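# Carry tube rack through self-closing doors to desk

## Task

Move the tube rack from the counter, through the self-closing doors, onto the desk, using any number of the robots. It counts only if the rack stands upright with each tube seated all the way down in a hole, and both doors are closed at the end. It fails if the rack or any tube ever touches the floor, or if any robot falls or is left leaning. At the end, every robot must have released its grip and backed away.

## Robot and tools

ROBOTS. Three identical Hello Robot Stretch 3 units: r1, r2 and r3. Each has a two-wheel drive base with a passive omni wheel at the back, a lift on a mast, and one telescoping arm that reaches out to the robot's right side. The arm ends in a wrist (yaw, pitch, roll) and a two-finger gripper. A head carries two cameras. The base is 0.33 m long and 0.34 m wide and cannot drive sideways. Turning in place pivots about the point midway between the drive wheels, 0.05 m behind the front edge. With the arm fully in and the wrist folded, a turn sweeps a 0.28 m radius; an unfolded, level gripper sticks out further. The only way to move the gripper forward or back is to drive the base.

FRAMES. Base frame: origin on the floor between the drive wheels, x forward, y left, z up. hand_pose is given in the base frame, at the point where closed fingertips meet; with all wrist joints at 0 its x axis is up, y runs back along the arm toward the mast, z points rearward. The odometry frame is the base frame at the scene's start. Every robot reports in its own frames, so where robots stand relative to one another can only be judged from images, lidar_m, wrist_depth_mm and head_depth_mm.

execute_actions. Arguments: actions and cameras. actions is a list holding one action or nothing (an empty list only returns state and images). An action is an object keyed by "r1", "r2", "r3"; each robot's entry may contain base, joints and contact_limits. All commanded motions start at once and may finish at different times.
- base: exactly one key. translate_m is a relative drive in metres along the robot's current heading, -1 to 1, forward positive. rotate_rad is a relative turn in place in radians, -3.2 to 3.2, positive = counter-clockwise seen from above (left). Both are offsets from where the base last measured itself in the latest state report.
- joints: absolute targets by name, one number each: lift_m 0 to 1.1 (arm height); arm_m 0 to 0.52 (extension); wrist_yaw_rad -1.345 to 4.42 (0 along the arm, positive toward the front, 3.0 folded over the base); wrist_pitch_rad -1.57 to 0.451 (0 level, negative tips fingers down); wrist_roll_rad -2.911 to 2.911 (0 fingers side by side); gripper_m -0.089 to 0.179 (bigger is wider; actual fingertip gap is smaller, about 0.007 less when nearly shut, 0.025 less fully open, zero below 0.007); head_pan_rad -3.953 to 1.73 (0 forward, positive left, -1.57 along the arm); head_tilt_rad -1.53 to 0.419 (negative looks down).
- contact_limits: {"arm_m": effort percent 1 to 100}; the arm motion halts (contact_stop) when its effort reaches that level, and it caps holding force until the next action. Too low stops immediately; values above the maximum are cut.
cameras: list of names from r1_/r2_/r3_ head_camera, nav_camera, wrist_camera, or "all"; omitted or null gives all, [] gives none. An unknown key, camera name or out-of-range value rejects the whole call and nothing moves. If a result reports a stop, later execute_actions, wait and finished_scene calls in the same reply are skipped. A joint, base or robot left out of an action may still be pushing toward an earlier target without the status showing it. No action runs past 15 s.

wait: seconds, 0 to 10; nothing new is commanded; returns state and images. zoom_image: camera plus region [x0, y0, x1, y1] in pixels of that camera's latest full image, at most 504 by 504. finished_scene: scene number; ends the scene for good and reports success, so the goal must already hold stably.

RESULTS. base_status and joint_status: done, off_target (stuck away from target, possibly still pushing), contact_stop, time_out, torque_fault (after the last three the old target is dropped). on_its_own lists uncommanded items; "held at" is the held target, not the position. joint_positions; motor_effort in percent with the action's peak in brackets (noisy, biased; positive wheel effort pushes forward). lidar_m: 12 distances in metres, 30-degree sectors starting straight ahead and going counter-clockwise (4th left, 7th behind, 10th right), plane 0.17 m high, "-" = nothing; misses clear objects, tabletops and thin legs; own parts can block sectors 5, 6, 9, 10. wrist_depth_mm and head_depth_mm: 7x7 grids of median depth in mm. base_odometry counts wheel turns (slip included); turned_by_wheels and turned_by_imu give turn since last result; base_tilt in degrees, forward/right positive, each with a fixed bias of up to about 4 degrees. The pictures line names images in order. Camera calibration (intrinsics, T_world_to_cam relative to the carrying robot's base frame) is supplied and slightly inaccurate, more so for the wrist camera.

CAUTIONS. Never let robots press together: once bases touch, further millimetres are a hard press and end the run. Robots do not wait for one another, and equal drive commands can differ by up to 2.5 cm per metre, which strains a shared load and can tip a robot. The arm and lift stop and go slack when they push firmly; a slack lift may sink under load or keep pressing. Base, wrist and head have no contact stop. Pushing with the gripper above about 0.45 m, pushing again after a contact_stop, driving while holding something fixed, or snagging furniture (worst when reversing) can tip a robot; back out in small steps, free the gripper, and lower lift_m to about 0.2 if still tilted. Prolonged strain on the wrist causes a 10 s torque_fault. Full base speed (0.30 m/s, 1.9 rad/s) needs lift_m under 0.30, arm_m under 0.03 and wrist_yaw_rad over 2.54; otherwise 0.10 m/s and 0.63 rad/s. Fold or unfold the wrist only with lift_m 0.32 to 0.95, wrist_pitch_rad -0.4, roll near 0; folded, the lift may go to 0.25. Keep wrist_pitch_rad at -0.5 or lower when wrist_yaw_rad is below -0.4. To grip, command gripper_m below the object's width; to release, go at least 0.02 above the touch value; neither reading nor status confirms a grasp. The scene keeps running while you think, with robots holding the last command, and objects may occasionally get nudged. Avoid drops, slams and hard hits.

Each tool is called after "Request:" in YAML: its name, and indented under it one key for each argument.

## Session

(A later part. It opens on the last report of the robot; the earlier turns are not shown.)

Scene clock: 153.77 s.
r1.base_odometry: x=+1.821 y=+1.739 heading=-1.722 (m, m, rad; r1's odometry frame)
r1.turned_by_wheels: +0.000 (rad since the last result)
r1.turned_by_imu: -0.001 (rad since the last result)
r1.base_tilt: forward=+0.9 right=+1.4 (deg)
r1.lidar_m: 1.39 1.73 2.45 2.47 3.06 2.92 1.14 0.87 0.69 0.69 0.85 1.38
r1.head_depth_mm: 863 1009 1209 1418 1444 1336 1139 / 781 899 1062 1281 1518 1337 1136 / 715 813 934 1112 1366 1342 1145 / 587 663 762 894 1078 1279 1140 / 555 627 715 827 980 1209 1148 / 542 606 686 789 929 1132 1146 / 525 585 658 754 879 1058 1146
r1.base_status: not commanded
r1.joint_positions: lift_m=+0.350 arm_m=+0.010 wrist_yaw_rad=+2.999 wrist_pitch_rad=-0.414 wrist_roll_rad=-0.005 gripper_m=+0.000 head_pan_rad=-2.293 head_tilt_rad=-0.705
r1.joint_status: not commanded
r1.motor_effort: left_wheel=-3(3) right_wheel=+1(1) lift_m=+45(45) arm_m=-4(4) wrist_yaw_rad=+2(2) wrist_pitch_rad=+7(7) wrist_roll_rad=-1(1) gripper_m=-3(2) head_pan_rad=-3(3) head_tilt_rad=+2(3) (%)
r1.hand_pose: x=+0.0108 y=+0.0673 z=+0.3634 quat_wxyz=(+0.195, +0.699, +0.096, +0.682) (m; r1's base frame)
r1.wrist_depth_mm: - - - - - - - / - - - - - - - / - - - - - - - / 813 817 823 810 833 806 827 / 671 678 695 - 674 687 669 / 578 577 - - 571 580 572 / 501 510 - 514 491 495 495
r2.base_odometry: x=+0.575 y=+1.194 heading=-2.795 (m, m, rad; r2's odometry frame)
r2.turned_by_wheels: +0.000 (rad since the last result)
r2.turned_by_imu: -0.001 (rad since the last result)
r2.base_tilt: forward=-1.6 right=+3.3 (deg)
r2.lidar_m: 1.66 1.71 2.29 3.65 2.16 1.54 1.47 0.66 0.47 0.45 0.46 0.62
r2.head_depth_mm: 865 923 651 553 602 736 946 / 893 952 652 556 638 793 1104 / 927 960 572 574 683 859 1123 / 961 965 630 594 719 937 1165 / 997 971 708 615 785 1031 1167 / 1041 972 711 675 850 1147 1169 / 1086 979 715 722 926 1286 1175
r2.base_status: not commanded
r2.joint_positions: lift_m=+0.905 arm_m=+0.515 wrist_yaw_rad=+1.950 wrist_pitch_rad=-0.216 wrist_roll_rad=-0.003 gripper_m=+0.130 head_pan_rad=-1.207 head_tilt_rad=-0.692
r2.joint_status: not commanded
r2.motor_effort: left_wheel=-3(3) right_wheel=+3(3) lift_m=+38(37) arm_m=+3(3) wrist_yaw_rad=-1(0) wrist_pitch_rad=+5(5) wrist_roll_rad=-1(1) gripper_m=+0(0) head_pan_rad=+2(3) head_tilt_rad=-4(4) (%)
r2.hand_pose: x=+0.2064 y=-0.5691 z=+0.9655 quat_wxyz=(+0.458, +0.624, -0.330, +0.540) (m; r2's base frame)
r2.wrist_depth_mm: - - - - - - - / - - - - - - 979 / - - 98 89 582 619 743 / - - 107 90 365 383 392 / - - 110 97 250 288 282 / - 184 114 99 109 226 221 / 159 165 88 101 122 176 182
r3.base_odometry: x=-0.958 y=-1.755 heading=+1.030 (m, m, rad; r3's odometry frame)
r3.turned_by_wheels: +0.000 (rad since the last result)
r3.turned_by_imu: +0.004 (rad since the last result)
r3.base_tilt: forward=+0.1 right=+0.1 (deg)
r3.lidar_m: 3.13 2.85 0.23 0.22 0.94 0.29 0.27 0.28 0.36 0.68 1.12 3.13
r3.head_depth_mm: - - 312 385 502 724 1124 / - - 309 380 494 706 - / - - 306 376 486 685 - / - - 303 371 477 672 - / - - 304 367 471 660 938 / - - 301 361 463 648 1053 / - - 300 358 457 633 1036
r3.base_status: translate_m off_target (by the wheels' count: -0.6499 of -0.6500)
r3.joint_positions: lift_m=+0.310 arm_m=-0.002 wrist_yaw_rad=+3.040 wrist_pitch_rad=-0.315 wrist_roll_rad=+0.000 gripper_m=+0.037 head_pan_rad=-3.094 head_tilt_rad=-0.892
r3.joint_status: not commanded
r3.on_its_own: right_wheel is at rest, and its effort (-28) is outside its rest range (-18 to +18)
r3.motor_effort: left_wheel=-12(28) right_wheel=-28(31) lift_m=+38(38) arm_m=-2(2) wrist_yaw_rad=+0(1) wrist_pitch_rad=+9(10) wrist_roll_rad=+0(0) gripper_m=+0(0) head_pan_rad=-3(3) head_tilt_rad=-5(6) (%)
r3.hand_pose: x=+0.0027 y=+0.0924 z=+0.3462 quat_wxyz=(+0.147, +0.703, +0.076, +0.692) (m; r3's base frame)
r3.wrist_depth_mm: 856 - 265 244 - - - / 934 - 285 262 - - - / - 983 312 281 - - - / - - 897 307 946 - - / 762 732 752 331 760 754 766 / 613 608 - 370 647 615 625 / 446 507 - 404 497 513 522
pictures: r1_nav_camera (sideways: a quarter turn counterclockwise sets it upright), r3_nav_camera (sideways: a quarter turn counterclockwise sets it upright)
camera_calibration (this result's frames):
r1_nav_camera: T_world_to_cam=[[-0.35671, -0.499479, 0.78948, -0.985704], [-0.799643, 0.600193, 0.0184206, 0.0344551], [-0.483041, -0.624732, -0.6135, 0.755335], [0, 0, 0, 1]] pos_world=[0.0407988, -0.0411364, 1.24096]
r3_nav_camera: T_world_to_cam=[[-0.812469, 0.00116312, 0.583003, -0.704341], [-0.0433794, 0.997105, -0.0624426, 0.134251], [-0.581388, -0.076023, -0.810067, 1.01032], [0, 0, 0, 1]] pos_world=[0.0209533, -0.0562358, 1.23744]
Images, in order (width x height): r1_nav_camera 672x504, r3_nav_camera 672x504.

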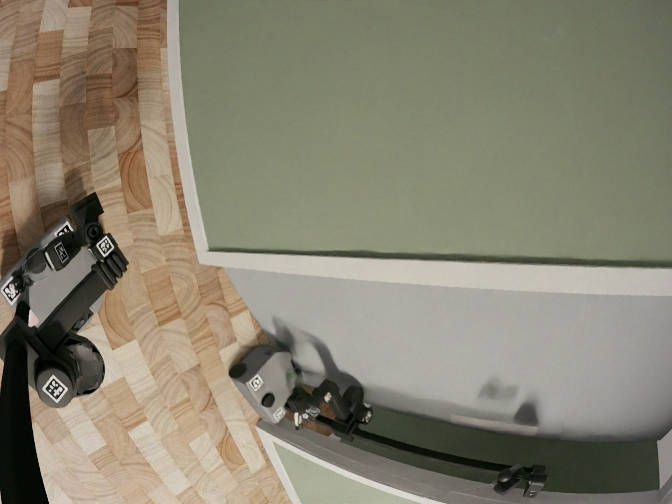

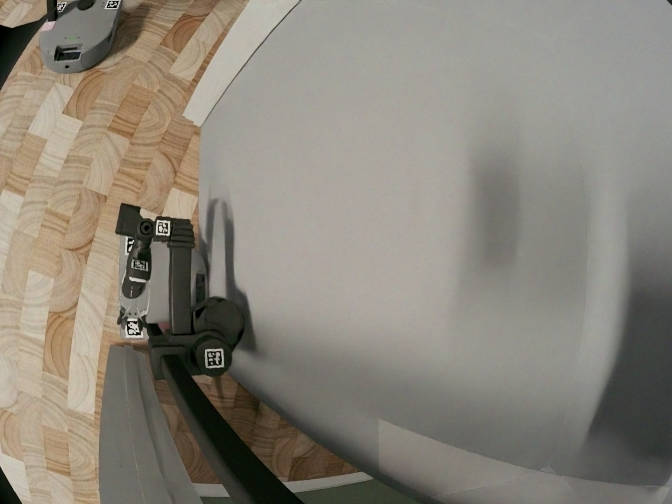

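Request:
execute_actions:
  actions:
    - {"r3":{"base":{"translate_m":-0.25}},"r1":{"base":{"rotate_rad":0.9},"joints":{"head_pan_rad":-3.1,"head_tilt_rad":-0.9}}}
  cameras: []

Request:
execute_actions:
  actions:
    - {"r3":{"base":{"rotate_rad":0.45}}}
  cameras: []

Request:
execute_actions:
  actions:
    - {"r3":{"base":{"translate_m":-0.3}}}
  cameras: ["r1_nav_camera","r3_nav_camera"]

Scene clock: 158.17 s.
r1.base_odometry: x=+1.821 y=+1.739 heading=-0.822 (m, m, rad; r1's odometry frame)
r1.turned_by_wheels: +0.900 (rad since the last result)
r1.turned_by_imu: +0.898 (rad since the last result)
r1.base_tilt: forward=+0.9 right=+1.4 (deg)
r1.lidar_m: 2.45 2.45 2.78 2.92 1.46 1.25 0.68 0.68 0.78 1.30 1.38 1.56
r1.head_depth_mm: 1075 1404 1618 1548 1414 1230 1102 / 848 1056 1395 1589 1417 1231 - / 681 820 1030 1348 1411 1255 - / 586 682 814 1006 1322 1234 - / 575 668 794 975 1265 1235 1125 / 562 650 768 934 1205 1231 1108 / 550 633 743 900 1143 1236 1092
r1.base_status: done
r1.joint_positions: lift_m=+0.350 arm_m=+0.010 wrist_yaw_rad=+2.999 wrist_pitch_rad=-0.414 wrist_roll_rad=-0.005 gripper_m=+0.000 head_pan_rad=-3.093 head_tilt_rad=-0.889
r1.joint_status: all done
r1.motor_effort: left_wheel=-4(7) right_wheel=+2(4) lift_m=+44(45) arm_m=-5(4) wrist_yaw_rad=+2(2) wrist_pitch_rad=+7(7) wrist_roll_rad=-1(1) gripper_m=-2(2) head_pan_rad=-3(42) head_tilt_rad=-6(25) (%)
r1.hand_pose: x=+0.0108 y=+0.0673 z=+0.3634 quat_wxyz=(+0.195, +0.699, +0.096, +0.682) (m; r1's base frame)
r1.wrist_depth_mm: - - - - - - - / - - - - - - - / - - - - - - - / 809 795 820 825 816 814 833 / 674 678 714 - 683 673 672 / 573 570 - - 576 579 577 / 504 511 - 512 499 502 500
r2.base_odometry: x=+0.575 y=+1.194 heading=-2.795 (m, m, rad; r2's odometry frame)
r2.turned_by_wheels: +0.000 (rad since the last result)
r2.turned_by_imu: +0.000 (rad since the last result)
r2.base_tilt: forward=-1.6 right=+3.3 (deg)
r2.lidar_m: 1.65 1.71 2.29 3.65 2.15 1.54 1.47 0.66 0.47 0.45 0.46 0.62
r2.head_depth_mm: 866 921 652 553 602 736 945 / 894 951 654 555 639 793 1106 / 926 962 573 574 682 858 1121 / 960 965 630 595 721 940 1167 / 1001 971 711 615 785 1033 1166 / 1041 977 712 675 850 1144 1172 / 1086 979 715 723 927 1292 1171
r2.base_status: not commanded
r2.joint_positions: lift_m=+0.905 arm_m=+0.515 wrist_yaw_rad=+1.950 wrist_pitch_rad=-0.216 wrist_roll_rad=-0.003 gripper_m=+0.130 head_pan_rad=-1.207 head_tilt_rad=-0.692
r2.joint_status: not commanded
r2.motor_effort: left_wheel=-3(3) right_wheel=+3(3) lift_m=+38(37) arm_m=+3(3) wrist_yaw_rad=-1(0) wrist_pitch_rad=+5(5) wrist_roll_rad=-1(1) gripper_m=+1(0) head_pan_rad=+3(3) head_tilt_rad=-5(4) (%)
r2.hand_pose: x=+0.2064 y=-0.5691 z=+0.9655 quat_wxyz=(+0.458, +0.624, -0.330, +0.540) (m; r2's base frame)
r2.wrist_depth_mm: - - - - - - - / - - - - - - 971 / - - 98 89 587 623 743 / - - 107 90 367 382 397 / - - 109 98 250 289 283 / - 185 114 99 109 226 220 / 159 165 88 102 122 178 182
r3.base_odometry: x=-1.086 y=-1.969 heading=+1.030 (m, m, rad; r3's odometry frame)
r3.turned_by_wheels: +0.000 (rad since the last result)
r3.turned_by_imu: +0.002 (rad since the last result)
r3.base_tilt: forward=+0.2 right=+0.1 (deg)
r3.lidar_m: 3.38 0.34 0.33 0.88 1.01 0.36 0.27 0.26 0.28 0.39 1.15 3.37
r3.head_depth_mm: 291 334 412 539 1402 1259 1123 / - 314 381 485 667 1218 - / - 299 353 441 584 844 - / - 291 330 404 522 738 - / - - 308 373 472 640 880 / - - 297 347 429 566 807 / - - 286 323 395 507 711
r3.base_status: translate_m off_target (by the wheels' count: -0.2499 of -0.2500)
r3.joint_positions: lift_m=+0.310 arm_m=-0.002 wrist_yaw_rad=+3.040 wrist_pitch_rad=-0.315 wrist_roll_rad=+0.000 gripper_m=+0.037 head_pan_rad=-3.094 head_tilt_rad=-0.892
r3.joint_status: not commanded
r3.on_its_own: right_wheel is at rest, and its effort (-22) is outside its rest range (-18 to +18)
r3.motor_effort: left_wheel=-11(19) right_wheel=-22(40) lift_m=+38(38) arm_m=-2(3) wrist_yaw_rad=+0(1) wrist_pitch_rad=+10(10) wrist_roll_rad=+0(0) gripper_m=+0(0) head_pan_rad=-3(3) head_tilt_rad=-5(5) (%)
r3.hand_pose: x=+0.0027 y=+0.0924 z=+0.3462 quat_wxyz=(+0.147, +0.703, +0.076, +0.692) (m; r3's base frame)
r3.wrist_depth_mm: 926 - 877 856 797 305 277 / - - 937 888 836 316 295 / - - - 971 808 334 316 / - 988 - 990 778 355 359 / 746 751 803 807 668 383 706 / 611 609 - 610 469 425 614 / 507 513 - 527 501 468 510
pictures: none
No camera images: the call's "cameras" was empty. Leave "cameras" out to get every camera's image.

Scene clock: 159.83 s.
r1.base_odometry: x=+1.821 y=+1.739 heading=-0.822 (m, m, rad; r1's odometry frame)
r1.turned_by_wheels: +0.000 (rad since the last result)
r1.turned_by_imu: +0.000 (rad since the last result)
r1.base_tilt: forward=+1.0 right=+1.3 (deg)
r1.lidar_m: 2.45 2.45 2.78 2.91 1.46 1.25 0.68 0.68 0.78 1.30 1.38 1.56
r1.head_depth_mm: 1109 1381 1615 1536 1415 1229 1101 / 858 1070 1420 1580 1409 1225 - / 682 824 1040 1362 1412 1255 - / 584 682 815 1010 1321 1232 - / 577 668 792 973 1266 1233 1126 / 563 649 768 936 1199 1240 1104 / 547 630 743 901 1144 1237 1090
r1.base_status: not commanded
r1.joint_positions: lift_m=+0.350 arm_m=+0.010 wrist_yaw_rad=+2.999 wrist_pitch_rad=-0.414 wrist_roll_rad=-0.005 gripper_m=+0.000 head_pan_rad=-3.093 head_tilt_rad=-0.889
r1.joint_status: not commanded
r1.motor_effort: left_wheel=-3(3) right_wheel=+2(2) lift_m=+45(45) arm_m=-4(5) wrist_yaw_rad=+2(2) wrist_pitch_rad=+7(7) wrist_roll_rad=-1(1) gripper_m=-3(2) head_pan_rad=-3(3) head_tilt_rad=-6(6) (%)
r1.hand_pose: x=+0.0108 y=+0.0673 z=+0.3634 quat_wxyz=(+0.195, +0.699, +0.096, +0.682) (m; r1's base frame)
r1.wrist_depth_mm: - - - - - - - / - - - - - - - / - - - - - - - / 823 811 832 798 830 822 837 / 685 673 699 - 667 679 672 / 577 573 - - 570 576 574 / 497 514 - 510 500 500 500
r2.base_odometry: x=+0.575 y=+1.194 heading=-2.795 (m, m, rad; r2's odometry frame)
r2.turned_by_wheels: +0.000 (rad since the last result)
r2.turned_by_imu: +0.000 (rad since the last result)
r2.base_tilt: forward=-1.6 right=+3.3 (deg)
r2.lidar_m: 1.66 1.71 2.28 3.67 2.16 1.54 1.47 0.66 0.47 0.45 0.46 0.62
r2.head_depth_mm: 864 922 652 553 601 736 946 / 894 949 652 556 640 792 1099 / 928 962 572 574 681 859 1120 / 965 968 629 594 720 936 1163 / 1001 970 709 616 787 1033 1165 / 1042 977 713 676 851 1145 1167 / 1086 979 716 723 928 1285 1172
r2.base_status: not commanded
r2.joint_positions: lift_m=+0.905 arm_m=+0.515 wrist_yaw_rad=+1.950 wrist_pitch_rad=-0.216 wrist_roll_rad=-0.003 gripper_m=+0.130 head_pan_rad=-1.207 head_tilt_rad=-0.692
r2.joint_status: not commanded
r2.motor_effort: left_wheel=-3(3) right_wheel=+3(3) lift_m=+37(37) arm_m=+3(3) wrist_yaw_rad=+0(1) wrist_pitch_rad=+5(5) wrist_roll_rad=-1(1) gripper_m=+1(0) head_pan_rad=+3(3) head_tilt_rad=-4(4) (%)
r2.hand_pose: x=+0.2064 y=-0.5691 z=+0.9655 quat_wxyz=(+0.458, +0.624, -0.330, +0.540) (m; r2's base frame)
r2.wrist_depth_mm: - - - - - - - / - - - - - - 992 / - - 98 89 581 607 739 / - - 107 90 365 382 396 / - - 110 97 246 291 283 / - 184 114 99 109 226 220 / 158 165 88 102 121 177 182
r3.base_odometry: x=-1.086 y=-1.969 heading=+1.480 (m, m, rad; r3's odometry frame)
r3.turned_by_wheels: +0.450 (rad since the last result)
r3.turned_by_imu: +0.439 (rad since the last result)
r3.base_tilt: forward=+0.2 right=+0.0 (deg)
r3.lidar_m: 0.34 0.33 0.88 0.97 0.42 0.29 0.28 0.28 0.37 1.15 3.39 3.38
r3.head_depth_mm: - - 307 378 490 698 1098 / - - 305 374 486 689 - / - - 304 372 481 679 - / - - 302 370 478 672 - / - - 301 368 474 667 942 / - - 303 365 470 659 1075 / - - 302 364 465 652 1073
r3.base_status: done
r3.joint_positions: lift_m=+0.310 arm_m=-0.002 wrist_yaw_rad=+3.040 wrist_pitch_rad=-0.315 wrist_roll_rad=+0.000 gripper_m=+0.037 head_pan_rad=-3.094 head_tilt_rad=-0.892
r3.joint_status: not commanded
r3.on_its_own: left_wheel is at rest, and its effort (-20) is outside its rest range (-18 to +18)
r3.motor_effort: left_wheel=-20(24) right_wheel=-11(12) lift_m=+37(39) arm_m=-2(1) wrist_yaw_rad=+0(1) wrist_pitch_rad=+10(10) wrist_roll_rad=+1(0) gripper_m=+0(0) head_pan_rad=-3(4) head_tilt_rad=-5(5) (%)
r3.hand_pose: x=+0.0027 y=+0.0924 z=+0.3462 quat_wxyz=(+0.147, +0.703, +0.076, +0.692) (m; r3's base frame)
r3.wrist_depth_mm: - - - 993 847 748 670 / - - - - 870 784 680 / - - - - 948 820 564 / 953 996 - - 961 873 490 / 407 756 791 793 756 758 422 / 400 603 - 613 636 611 342 / 393 510 - 533 511 523 329
pictures: none
No camera images: the call's "cameras" was empty. Leave "cameras" out to get every camera's image.

Scene clock: 163.77 s.
r1.base_odometry: x=+1.821 y=+1.739 heading=-0.822 (m, m, rad; r1's odometry frame)
r1.turned_by_wheels: +0.000 (rad since the last result)
r1.turned_by_imu: -0.001 (rad since the last result)
r1.base_tilt: forward=+1.0 right=+1.4 (deg)
r1.lidar_m: 2.45 2.44 2.78 2.92 1.47 1.34 0.68 0.68 0.78 1.30 1.38 1.56
r1.head_depth_mm: 2650 2500 2031 1663 1416 1227 1102 / 2840 1472 1650 1622 1416 1230 - / 2596 1470 1674 1627 1411 1255 - / 585 679 816 1008 1327 1235 - / 575 666 793 973 1263 1235 1124 / 563 648 768 935 1203 1233 1110 / 549 631 743 902 1144 1242 1089
r1.base_status: not commanded
r1.joint_positions: lift_m=+0.350 arm_m=+0.010 wrist_yaw_rad=+2.999 wrist_pitch_rad=-0.414 wrist_roll_rad=-0.005 gripper_m=+0.000 head_pan_rad=-3.093 head_tilt_rad=-0.889
r1.joint_status: not commanded
r1.motor_effort: left_wheel=-4(4) right_wheel=+2(2) lift_m=+45(45) arm_m=-4(4) wrist_yaw_rad=+2(2) wrist_pitch_rad=+7(7) wrist_roll_rad=-1(1) gripper_m=-1(2) head_pan_rad=-4(2) head_tilt_rad=-6(6) (%)
r1.hand_pose: x=+0.0108 y=+0.0673 z=+0.3634 quat_wxyz=(+0.195, +0.699, +0.096, +0.682) (m; r1's base frame)
r1.wrist_depth_mm: - - - - - - - / - - - - - - - / - - - - - - - / 812 805 839 811 822 809 809 / 683 679 705 - 677 676 671 / 568 575 - - 577 567 582 / 493 519 - 508 503 496 505
r2.base_odometry: x=+0.575 y=+1.194 heading=-2.795 (m, m, rad; r2's odometry frame)
r2.turned_by_wheels: +0.000 (rad since the last result)
r2.turned_by_imu: +0.000 (rad since the last result)
r2.base_tilt: forward=-1.6 right=+3.3 (deg)
r2.lidar_m: 1.66 1.71 2.29 3.67 2.16 1.54 1.47 0.66 0.47 0.45 0.46 0.62
r2.head_depth_mm: 863 922 651 554 602 737 944 / 894 953 652 556 639 794 1102 / 927 960 573 575 682 861 1125 / 960 964 629 594 720 941 1165 / 999 970 713 616 786 1034 1165 / 1038 975 711 677 852 1149 1167 / 1087 979 715 724 929 1286 1169
r2.base_status: not commanded
r2.joint_positions: lift_m=+0.905 arm_m=+0.515 wrist_yaw_rad=+1.950 wrist_pitch_rad=-0.216 wrist_roll_rad=-0.003 gripper_m=+0.130 head_pan_rad=-1.207 head_tilt_rad=-0.692
r2.joint_status: not commanded
r2.motor_effort: left_wheel=-3(3) right_wheel=+3(3) lift_m=+38(37) arm_m=+3(3) wrist_yaw_rad=+0(1) wrist_pitch_rad=+5(5) wrist_roll_rad=-1(1) gripper_m=-1(1) head_pan_rad=+3(3) head_tilt_rad=-4(4) (%)
r2.hand_pose: x=+0.2064 y=-0.5691 z=+0.9655 quat_wxyz=(+0.458, +0.624, -0.330, +0.540) (m; r2's base frame)
r2.wrist_depth_mm: - - - - - - - / - - - - - - 994 / - - 98 89 589 607 739 / - - 107 90 365 383 396 / - - 110 98 248 288 285 / - 184 114 99 109 226 221 / 159 164 88 102 121 176 181
r3.base_odometry: x=-1.113 y=-2.267 heading=+1.480 (m, m, rad; r3's odometry frame)
r3.turned_by_wheels: +0.000 (rad since the last result)
r3.turned_by_imu: +0.002 (rad since the last result)
r3.base_tilt: forward=+0.1 right=+0.0 (deg)
r3.lidar_m: 0.61 0.64 1.07 1.17 1.86 0.39 0.27 0.26 0.27 0.35 1.25 3.61
r3.head_depth_mm: 308 367 458 613 1408 1263 1124 / 294 338 414 531 745 1215 - / - 312 376 470 629 930 - / - 295 344 422 546 766 - / - 286 317 383 480 647 882 / - - 298 349 430 560 787 / - - 288 321 389 492 672
r3.base_status: done
r3.joint_positions: lift_m=+0.310 arm_m=-0.002 wrist_yaw_rad=+3.040 wrist_pitch_rad=-0.315 wrist_roll_rad=+0.000 gripper_m=+0.037 head_pan_rad=-3.094 head_tilt_rad=-0.892
r3.joint_status: not commanded
r3.motor_effort: left_wheel=-9(23) right_wheel=-13(35) lift_m=+38(38) arm_m=-2(2) wrist_yaw_rad=+0(0) wrist_pitch_rad=+10(10) wrist_roll_rad=+1(1) gripper_m=+0(0) head_pan_rad=-2(4) head_tilt_rad=-6(5) (%)
r3.hand_pose: x=+0.0027 y=+0.0924 z=+0.3462 quat_wxyz=(+0.147, +0.703, +0.076, +0.692) (m; r3's base frame)
r3.wrist_depth_mm: - - - - - 910 789 / - - - - - 966 833 / - - - - - 999 882 / 982 962 - - - 984 905 / 753 739 795 801 761 777 784 / 619 621 - 612 637 617 613 / 510 505 - 536 514 518 521
pictures: r1_nav_camera (sideways: a quarter turn counterclockwise sets it upright), r3_nav_camera (sideways: a quarter turn counterclockwise sets it upright)
camera_calibration (this result's frames):
r1_nav_camera: T_world_to_cam=[[-0.740931, -0.0985168, 0.664316, -0.820236], [-0.128447, 0.991709, 0.00380828, 0.0493871], [-0.659184, -0.0825075, -0.747442, 0.930624], [0, 0, 0, 1]] pos_world=[0.0120575, -0.0530011, 1.2403]
r3_nav_camera: T_world_to_cam=[[-0.812469, 0.00116312, 0.583003, -0.704341], [-0.0433794, 0.997105, -0.0624426, 0.134251], [-0.581388, -0.076023, -0.810067, 1.01032], [0, 0, 0, 1]] pos_world=[0.0209533, -0.0562358, 1.23744]
Images, in order (width x height): r1_nav_camera 672x504, r3_nav_camera 672x504.

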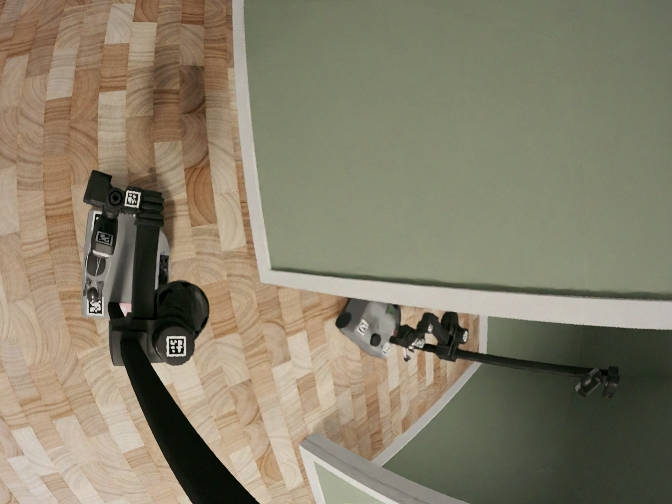

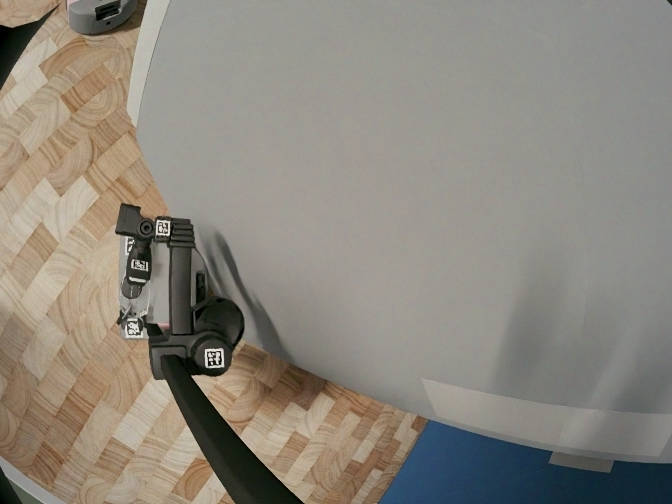

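Request:
execute_actions:
  actions:
    - {"r3":{"base":{"rotate_rad":0.5}}}
  cameras: []

Request:
execute_actions:
  actions:
    - {"r3":{"base":{"translate_m":-0.35}}}
  cameras: []

Request:
execute_actions:
  actions:
    - {"r3":{"base":{"rotate_rad":0.4}}}
  cameras: []

Request:
execute_actions:
  actions:
    - {"r3":{"base":{"translate_m":-0.3},"joints":{"head_pan_rad":0.3,"head_tilt_rad":-0.9}}}
  cameras: ["r3_nav_camera"]

Scene clock: 166.53 s.
r1.base_odometry: x=+1.821 y=+1.739 heading=-0.822 (m, m, rad; r1's odometry frame)
r1.turned_by_wheels: +0.000 (rad since the last result)
r1.turned_by_imu: -0.001 (rad since the last result)
r1.base_tilt: forward=+0.9 right=+1.4 (deg)
r1.lidar_m: 2.45 2.45 2.78 2.92 1.46 1.34 0.69 0.68 0.78 1.30 1.38 1.56
r1.head_depth_mm: 2741 2569 2018 1658 1411 1226 1102 / 2712 2298 1643 1593 1415 1227 - / 2644 1416 1707 1579 1416 1250 - / 584 682 815 1007 1322 1236 - / 576 668 793 974 1272 1231 1129 / 562 648 768 936 1196 1234 1108 / 549 632 742 898 1150 1241 1089
r1.base_status: not commanded
r1.joint_positions: lift_m=+0.350 arm_m=+0.010 wrist_yaw_rad=+2.999 wrist_pitch_rad=-0.414 wrist_roll_rad=-0.005 gripper_m=+0.000 head_pan_rad=-3.093 head_tilt_rad=-0.889
r1.joint_status: not commanded
r1.motor_effort: left_wheel=-3(3) right_wheel=+2(2) lift_m=+45(44) arm_m=-5(5) wrist_yaw_rad=+1(2) wrist_pitch_rad=+7(7) wrist_roll_rad=-1(1) gripper_m=-3(2) head_pan_rad=-3(4) head_tilt_rad=-6(7) (%)
r1.hand_pose: x=+0.0108 y=+0.0673 z=+0.3634 quat_wxyz=(+0.195, +0.699, +0.096, +0.682) (m; r1's base frame)
r1.wrist_depth_mm: - - - - - - - / - - - - - - - / - - - - - - - / 833 792 823 835 825 821 823 / 675 677 695 - 675 675 674 / 573 567 - - 569 580 574 / 503 508 - 509 502 496 498
r2.base_odometry: x=+0.575 y=+1.194 heading=-2.795 (m, m, rad; r2's odometry frame)
r2.turned_by_wheels: +0.000 (rad since the last result)
r2.turned_by_imu: +0.000 (rad since the last result)
r2.base_tilt: forward=-1.6 right=+3.3 (deg)
r2.lidar_m: 1.65 1.71 2.29 3.67 2.15 1.54 1.47 0.66 0.47 0.45 0.46 0.62
r2.head_depth_mm: 865 923 652 552 602 734 946 / 892 953 652 555 639 795 1102 / 923 962 573 574 682 860 1122 / 961 966 630 595 719 940 1166 / 1001 972 710 615 785 1032 1170 / 1040 976 713 676 850 1149 1171 / 1085 977 715 722 926 1288 1172
r2.base_status: not commanded
r2.joint_positions: lift_m=+0.905 arm_m=+0.515 wrist_yaw_rad=+1.950 wrist_pitch_rad=-0.216 wrist_roll_rad=-0.003 gripper_m=+0.130 head_pan_rad=-1.207 head_tilt_rad=-0.692
r2.joint_status: not commanded
r2.motor_effort: left_wheel=-3(3) right_wheel=+3(3) lift_m=+38(37) arm_m=+3(3) wrist_yaw_rad=+0(0) wrist_pitch_rad=+5(5) wrist_roll_rad=-1(1) gripper_m=+0(0) head_pan_rad=+3(3) head_tilt_rad=-5(4) (%)
r2.hand_pose: x=+0.2064 y=-0.5691 z=+0.9655 quat_wxyz=(+0.458, +0.624, -0.330, +0.540) (m; r2's base frame)
r2.wrist_depth_mm: - - - - - - - / - - - - - - 977 / - - 98 89 592 614 744 / - - 107 90 365 381 402 / - - 110 97 248 291 282 / - 183 113 99 109 227 220 / 158 166 88 102 122 176 181
r3.base_odometry: x=-1.113 y=-2.267 heading=+1.979 (m, m, rad; r3's odometry frame)
r3.turned_by_wheels: +0.500 (rad since the last result)
r3.turned_by_imu: +0.489 (rad since the last result)
r3.base_tilt: forward=+0.1 right=+0.0 (deg)
r3.lidar_m: 0.61 1.06 1.16 1.78 0.44 0.30 0.27 0.28 0.35 1.25 3.59 0.61
r3.head_depth_mm: - - 314 389 509 739 1090 / - - 311 383 498 716 - / - - 307 377 489 685 - / - - 303 371 479 672 - / - - 303 366 469 658 931 / - - 299 360 461 640 1030 / - - 300 355 453 623 1006
r3.base_status: done
r3.joint_positions: lift_m=+0.310 arm_m=-0.002 wrist_yaw_rad=+3.040 wrist_pitch_rad=-0.315 wrist_roll_rad=+0.000 gripper_m=+0.037 head_pan_rad=-3.094 head_tilt_rad=-0.892
r3.joint_status: not commanded
r3.motor_effort: left_wheel=-17(22) right_wheel=-6(10) lift_m=+38(38) arm_m=-2(2) wrist_yaw_rad=+0(0) wrist_pitch_rad=+10(10) wrist_roll_rad=+0(0) gripper_m=+0(0) head_pan_rad=-3(3) head_tilt_rad=-5(5) (%)
r3.hand_pose: x=+0.0027 y=+0.0924 z=+0.3462 quat_wxyz=(+0.147, +0.703, +0.076, +0.692) (m; r3's base frame)
r3.wrist_depth_mm: - - - - - - 854 / - - - - - - 874 / - - - - - - 891 / 869 983 - - - - 936 / 444 749 799 780 763 764 775 / 427 610 - 606 643 613 619 / 413 512 - 529 512 523 519
pictures: none
No camera images: the call's "cameras" was empty. Leave "cameras" out to get every camera's image.

Scene clock: 170.97 s.
r1.base_odometry: x=+1.821 y=+1.739 heading=-0.822 (m, m, rad; r1's odometry frame)
r1.turned_by_wheels: +0.000 (rad since the last result)
r1.turned_by_imu: -0.001 (rad since the last result)
r1.base_tilt: forward=+1.0 right=+1.4 (deg)
r1.lidar_m: 2.45 2.45 2.79 2.93 1.46 1.34 0.68 0.68 0.78 1.30 1.38 1.57
r1.head_depth_mm: 2750 2577 2022 1664 1418 1226 1098 / 2820 2599 2019 1655 1410 1223 - / 1286 1515 1637 1620 1416 1254 - / 585 682 815 1007 1320 1240 - / 575 668 792 976 1268 1232 1127 / 563 649 768 934 1207 1234 1111 / 548 632 742 902 1145 1241 1092
r1.base_status: not commanded
r1.joint_positions: lift_m=+0.350 arm_m=+0.010 wrist_yaw_rad=+2.999 wrist_pitch_rad=-0.414 wrist_roll_rad=-0.005 gripper_m=+0.000 head_pan_rad=-3.093 head_tilt_rad=-0.889
r1.joint_status: not commanded
r1.motor_effort: left_wheel=-3(3) right_wheel=+2(2) lift_m=+45(44) arm_m=-5(5) wrist_yaw_rad=+2(2) wrist_pitch_rad=+7(7) wrist_roll_rad=-1(1) gripper_m=-2(3) head_pan_rad=-3(2) head_tilt_rad=-6(7) (%)
r1.hand_pose: x=+0.0108 y=+0.0673 z=+0.3634 quat_wxyz=(+0.195, +0.699, +0.096, +0.682) (m; r1's base frame)
r1.wrist_depth_mm: - - - - - - - / - - - - - - - / - - - - - - - / 824 824 814 822 811 825 804 / 681 678 707 - 681 680 684 / 572 576 - - 575 578 573 / 501 510 - 510 496 509 506
r2.base_odometry: x=+0.575 y=+1.194 heading=-2.795 (m, m, rad; r2's odometry frame)
r2.turned_by_wheels: +0.000 (rad since the last result)
r2.turned_by_imu: +0.000 (rad since the last result)
r2.base_tilt: forward=-1.6 right=+3.3 (deg)
r2.lidar_m: 1.66 1.71 2.29 3.67 2.16 1.54 1.47 0.66 0.47 0.45 0.46 0.62
r2.head_depth_mm: 863 922 653 553 601 737 947 / 894 952 651 555 639 793 1102 / 927 961 573 574 681 859 1123 / 961 967 629 595 720 935 1162 / 999 971 709 615 786 1031 1165 / 1039 976 713 676 852 1150 1167 / 1087 977 714 724 925 1286 1171
r2.base_status: not commanded
r2.joint_positions: lift_m=+0.905 arm_m=+0.515 wrist_yaw_rad=+1.950 wrist_pitch_rad=-0.216 wrist_roll_rad=-0.003 gripper_m=+0.130 head_pan_rad=-1.207 head_tilt_rad=-0.692
r2.joint_status: not commanded
r2.motor_effort: left_wheel=-3(3) right_wheel=+3(3) lift_m=+38(37) arm_m=+3(3) wrist_yaw_rad=+0(1) wrist_pitch_rad=+5(5) wrist_roll_rad=-1(1) gripper_m=+0(0) head_pan_rad=+3(3) head_tilt_rad=-3(4) (%)
r2.hand_pose: x=+0.2064 y=-0.5691 z=+0.9655 quat_wxyz=(+0.458, +0.624, -0.330, +0.540) (m; r2's base frame)
r2.wrist_depth_mm: - - - - - - - / - - - - - - 972 / - - 98 89 577 618 746 / - - 107 90 368 382 393 / - - 110 98 248 287 284 / - 183 114 99 109 227 220 / 159 165 88 102 122 176 182
r3.base_odometry: x=-0.975 y=-2.588 heading=+1.979 (m, m, rad; r3's odometry frame)
r3.turned_by_wheels: -0.001 (rad since the last result)
r3.turned_by_imu: +0.230 (rad since the last result)
r3.base_tilt: forward=+0.1 right=+0.0 (deg)
r3.lidar_m: 1.20 1.21 1.49 1.80 0.48 0.30 0.27 0.27 0.33 1.31 3.74 0.79
r3.head_depth_mm: - 289 329 410 545 813 1121 / - 285 321 398 524 764 - / - - 314 387 504 710 - / - - 307 376 486 683 - / - - 303 365 469 655 933 / - - 299 356 454 623 972 / - - 296 347 438 597 934
r3.base_status: translate_m off_target (by the wheels' count: -0.3495 of -0.3500)
r3.joint_positions: lift_m=+0.310 arm_m=-0.002 wrist_yaw_rad=+3.041 wrist_pitch_rad=-0.316 wrist_roll_rad=-0.001 gripper_m=+0.037 head_pan_rad=-3.095 head_tilt_rad=-0.895
r3.joint_status: not commanded
r3.on_its_own: left_wheel is at rest, and its effort (-59) is outside its rest range (-18 to +18); right_wheel is at rest, and its effort (-70) is outside its rest range (-18 to +18)
r3.motor_effort: left_wheel=-59(77) right_wheel=-70(100) lift_m=+35(37) arm_m=-3(3) wrist_yaw_rad=-1(2) wrist_pitch_rad=+10(11) wrist_roll_rad=+0(1) gripper_m=+0(0) head_pan_rad=-2(3) head_tilt_rad=-3(5) (%)
r3.hand_pose: x=+0.0025 y=+0.0924 z=+0.3461 quat_wxyz=(+0.147, +0.703, +0.076, +0.692) (m; r3's base frame)
r3.wrist_depth_mm: - - - - - - - / - - - - - - - / - - - - - - - / 971 985 - - - - - / 742 757 803 803 765 765 777 / 469 603 - 605 640 619 626 / 453 510 - 531 511 513 525
pictures: none
No camera images: the call's "cameras" was empty. Leave "cameras" out to get every camera's image.

Scene clock: 172.87 s.
r1.base_odometry: x=+1.821 y=+1.739 heading=-0.822 (m, m, rad; r1's odometry frame)
r1.turned_by_wheels: +0.000 (rad since the last result)
r1.turned_by_imu: +0.000 (rad since the last result)
r1.base_tilt: forward=+0.9 right=+1.3 (deg)
r1.lidar_m: 2.46 2.45 2.79 2.92 1.46 1.34 0.69 0.68 0.78 1.30 1.38 1.57
r1.head_depth_mm: 2773 2557 2001 1664 1410 1224 1106 / 2827 2566 1962 1667 1418 1230 - / 2674 2382 1671 1592 1412 1254 - / 585 681 815 1009 1321 1236 - / 576 668 793 976 1259 1233 1124 / 562 649 768 936 1206 1234 1111 / 548 632 743 900 1143 1236 1092
r1.base_status: not commanded
r1.joint_positions: lift_m=+0.350 arm_m=+0.010 wrist_yaw_rad=+2.999 wrist_pitch_rad=-0.414 wrist_roll_rad=-0.005 gripper_m=+0.000 head_pan_rad=-3.093 head_tilt_rad=-0.889
r1.joint_status: not commanded
r1.motor_effort: left_wheel=-4(4) right_wheel=+2(2) lift_m=+45(44) arm_m=-5(5) wrist_yaw_rad=+1(2) wrist_pitch_rad=+7(7) wrist_roll_rad=-1(1) gripper_m=-2(2) head_pan_rad=-3(4) head_tilt_rad=-6(7) (%)
r1.hand_pose: x=+0.0108 y=+0.0673 z=+0.3634 quat_wxyz=(+0.195, +0.699, +0.096, +0.682) (m; r1's base frame)
r1.wrist_depth_mm: - - - - - - - / - - - - - - - / - - - - - - - / 828 806 818 823 839 814 829 / 665 678 697 - 679 676 669 / 578 569 - - 573 570 578 / 497 512 - 511 499 502 506
r2.base_odometry: x=+0.575 y=+1.194 heading=-2.795 (m, m, rad; r2's odometry frame)
r2.turned_by_wheels: +0.000 (rad since the last result)
r2.turned_by_imu: +0.000 (rad since the last result)
r2.base_tilt: forward=-1.6 right=+3.2 (deg)
r2.lidar_m: 1.66 1.70 2.28 3.66 2.16 1.55 1.47 0.66 0.47 0.45 0.46 0.62
r2.head_depth_mm: 865 922 651 554 601 737 947 / 894 952 653 555 639 794 1102 / 927 962 574 573 682 860 1124 / 962 966 629 594 720 938 1163 / 998 969 711 615 786 1032 1166 / 1037 974 711 676 852 1148 1167 / 1083 981 715 723 926 1283 1169
r2.base_status: not commanded
r2.joint_positions: lift_m=+0.905 arm_m=+0.515 wrist_yaw_rad=+1.950 wrist_pitch_rad=-0.216 wrist_roll_rad=-0.003 gripper_m=+0.130 head_pan_rad=-1.207 head_tilt_rad=-0.692
r2.joint_status: not commanded
r2.motor_effort: left_wheel=-3(3) right_wheel=+3(3) lift_m=+38(37) arm_m=+3(3) wrist_yaw_rad=-1(0) wrist_pitch_rad=+5(5) wrist_roll_rad=-1(1) gripper_m=+0(0) head_pan_rad=+3(3) head_tilt_rad=-4(4) (%)
r2.hand_pose: x=+0.2064 y=-0.5691 z=+0.9655 quat_wxyz=(+0.458, +0.624, -0.330, +0.540) (m; r2's base frame)
r2.wrist_depth_mm: - - - - - - - / - - - - - - 973 / - - 98 89 581 630 725 / - - 107 90 367 382 398 / - - 109 97 249 290 283 / - 183 114 99 109 225 220 / 159 165 88 102 121 176 181
r3.base_odometry: x=-0.975 y=-2.588 heading=+2.378 (m, m, rad; r3's odometry frame)
r3.turned_by_wheels: +0.400 (rad since the last result)
r3.turned_by_imu: +0.387 (rad since the last result)
r3.base_tilt: forward=+0.2 right=+0.1 (deg)
r3.lidar_m: 1.20 1.37 1.81 1.74 0.33 0.27 0.27 0.31 0.50 3.72 0.79 0.97
r3.head_depth_mm: - - 293 339 425 571 865 / - - 297 352 444 606 - / - - 303 365 465 628 - / - - 309 379 489 687 - / - 284 319 394 514 744 1112 / - 290 330 410 543 804 1115 / - 294 341 428 574 874 1115
r3.base_status: done
r3.joint_positions: lift_m=+0.310 arm_m=-0.002 wrist_yaw_rad=+3.041 wrist_pitch_rad=-0.316 wrist_roll_rad=-0.001 gripper_m=+0.037 head_pan_rad=-3.095 head_tilt_rad=-0.895
r3.joint_status: not commanded
r3.motor_effort: left_wheel=-9(63) right_wheel=-9(51) lift_m=+35(35) arm_m=-2(2) wrist_yaw_rad=-2(2) wrist_pitch_rad=+10(10) wrist_roll_rad=+1(0) gripper_m=+0(0) head_pan_rad=-2(2) head_tilt_rad=-3(3) (%)
r3.hand_pose: x=+0.0025 y=+0.0924 z=+0.3461 quat_wxyz=(+0.147, +0.703, +0.076, +0.692) (m; r3's base frame)
r3.wrist_depth_mm: 308 - - - - - - / 310 - - - - - - / 312 362 - - - - - / 312 383 - - - - - / 314 414 798 801 770 771 784 / 317 417 - 617 627 621 623 / 322 422 - 534 514 519 516
pictures: none
No camera images: the call's "cameras" was empty. Leave "cameras" out to get every camera's image.

Scene clock: 176.90 s.
r1.base_odometry: x=+1.821 y=+1.739 heading=-0.822 (m, m, rad; r1's odometry frame)
r1.turned_by_wheels: +0.000 (rad since the last result)
r1.turned_by_imu: -0.001 (rad since the last result)
r1.base_tilt: forward=+0.9 right=+1.3 (deg)
r1.lidar_m: 2.45 2.45 2.78 2.92 1.46 1.34 0.69 0.68 0.78 1.30 1.38 1.57
r1.head_depth_mm: 2774 2559 2024 1657 1407 1228 1096 / 2799 2593 1966 1666 1413 1223 - / 2669 2391 1630 1592 1410 1252 - / 585 682 813 1008 1324 1233 - / 575 668 794 976 1265 1233 1124 / 562 651 767 936 1203 1236 1108 / 549 631 742 902 1148 1233 1088
r1.base_status: not commanded
r1.joint_positions: lift_m=+0.350 arm_m=+0.010 wrist_yaw_rad=+2.999 wrist_pitch_rad=-0.414 wrist_roll_rad=-0.005 gripper_m=+0.000 head_pan_rad=-3.093 head_tilt_rad=-0.889
r1.joint_status: not commanded
r1.motor_effort: left_wheel=-3(3) right_wheel=+2(2) lift_m=+44(44) arm_m=-4(4) wrist_yaw_rad=+2(2) wrist_pitch_rad=+7(7) wrist_roll_rad=-1(1) gripper_m=-2(2) head_pan_rad=-3(4) head_tilt_rad=-6(6) (%)
r1.hand_pose: x=+0.0108 y=+0.0673 z=+0.3634 quat_wxyz=(+0.195, +0.699, +0.096, +0.682) (m; r1's base frame)
r1.wrist_depth_mm: - - - - - - - / - - - - - - - / - - - - - - - / 824 800 812 812 820 833 826 / 672 674 693 - 667 677 673 / 569 576 - - 582 582 576 / 499 512 - 512 497 498 498
r2.base_odometry: x=+0.575 y=+1.194 heading=-2.795 (m, m, rad; r2's odometry frame)
r2.turned_by_wheels: +0.000 (rad since the last result)
r2.turned_by_imu: +0.000 (rad since the last result)
r2.base_tilt: forward=-1.6 right=+3.3 (deg)
r2.lidar_m: 1.65 1.71 2.28 3.65 2.16 1.54 1.48 0.66 0.47 0.45 0.46 0.62
r2.head_depth_mm: 864 924 651 553 602 736 946 / 894 953 652 555 639 792 1099 / 928 961 573 574 682 858 1123 / 961 965 630 594 720 938 1164 / 996 968 710 615 785 1031 1165 / 1041 974 712 676 852 1148 1169 / 1082 980 716 722 927 1284 1174
r2.base_status: not commanded
r2.joint_positions: lift_m=+0.905 arm_m=+0.515 wrist_yaw_rad=+1.950 wrist_pitch_rad=-0.216 wrist_roll_rad=-0.003 gripper_m=+0.130 head_pan_rad=-1.207 head_tilt_rad=-0.692
r2.joint_status: not commanded
r2.motor_effort: left_wheel=-3(3) right_wheel=+2(3) lift_m=+38(37) arm_m=+3(3) wrist_yaw_rad=+0(0) wrist_pitch_rad=+5(5) wrist_roll_rad=-1(1) gripper_m=+0(0) head_pan_rad=+2(3) head_tilt_rad=-5(4) (%)
r2.hand_pose: x=+0.2064 y=-0.5691 z=+0.9655 quat_wxyz=(+0.458, +0.624, -0.330, +0.540) (m; r2's base frame)
r2.wrist_depth_mm: - - - - - - - / - - - - - - 997 / - - 98 89 583 606 755 / - - 106 90 370 382 397 / - - 110 98 248 288 284 / - 183 114 99 109 226 221 / 159 164 88 102 121 176 182
r3.base_odometry: x=-0.758 y=-2.795 heading=+2.378 (m, m, rad; r3's odometry frame)
r3.turned_by_wheels: +0.000 (rad since the last result)
r3.turned_by_imu: -0.062 (rad since the last result)
r3.base_tilt: forward=+0.2 right=+0.0 (deg)
r3.lidar_m: 1.20 1.32 1.83 1.76 0.34 0.28 0.27 0.30 0.46 3.71 0.78 0.84
r3.head_depth_mm: 1036 1172 1354 1555 1433 1256 1123 / 1075 1227 1437 1607 1425 1261 1125 / 1124 1295 1508 1648 1430 1256 1123 / 1173 1354 1605 1638 1429 1259 1119 / 1227 1440 1709 1647 1420 1251 1118 / 1295 1523 1803 1633 1421 1251 1122 / 1367 1607 1855 1635 1413 1254 1119
r3.base_status: translate_m off_target (by the wheels' count: -0.2994 of -0.3000)
r3.joint_positions: lift_m=+0.310 arm_m=-0.002 wrist_yaw_rad=+3.041 wrist_pitch_rad=-0.316 wrist_roll_rad=-0.001 gripper_m=+0.037 head_pan_rad=+0.293 head_tilt_rad=-0.895
r3.joint_status: all done
r3.on_its_own: left_wheel is at rest, and its effort (-69) is outside its rest range (-18 to +18); right_wheel is at rest, and its effort (-98) is outside its rest range (-18 to +18)
r3.motor_effort: left_wheel=-69(68) right_wheel=-98(100) lift_m=+35(35) arm_m=-2(2) wrist_yaw_rad=-1(2) wrist_pitch_rad=+10(10) wrist_roll_rad=+1(1) gripper_m=+0(0) head_pan_rad=+4(53) head_tilt_rad=-3(3) (%)
r3.hand_pose: x=+0.0024 y=+0.0924 z=+0.3461 quat_wxyz=(+0.147, +0.703, +0.076, +0.692) (m; r3's base frame)
r3.wrist_depth_mm: 318 - - - - - - / 328 - - - - - - / 326 393 - - - - - / 325 419 - - - - - / 325 448 800 812 768 763 774 / 328 449 - 625 638 618 613 / 328 448 - 529 509 519 514
pictures: r3_nav_camera (sideways: a quarter turn counterclockwise sets it upright)
camera_calibration (this result's frames):
r3_nav_camera: T_world_to_cam=[[0.790208, 0.196479, 0.580489, -0.710842], [0.283776, -0.956856, -0.0624289, 0.132237], [0.543178, 0.21406, -0.811871, 1.0058], [0, 0, 0, 1]] pos_world=[-0.0221421, 0.0508955, 1.23747]
Images, in order (width x height): r3_nav_camera 672x504.

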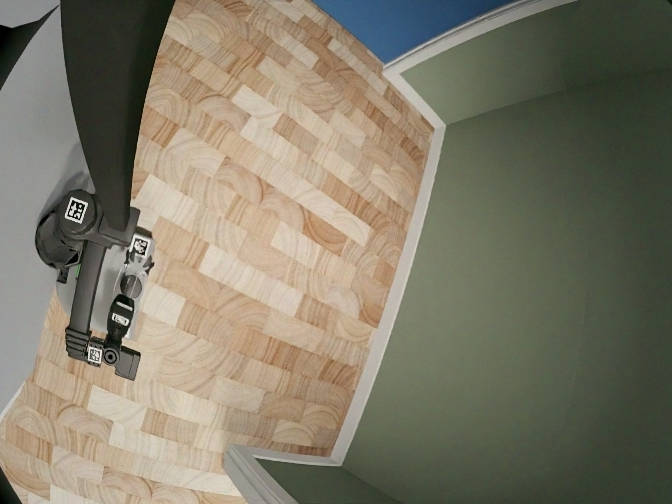

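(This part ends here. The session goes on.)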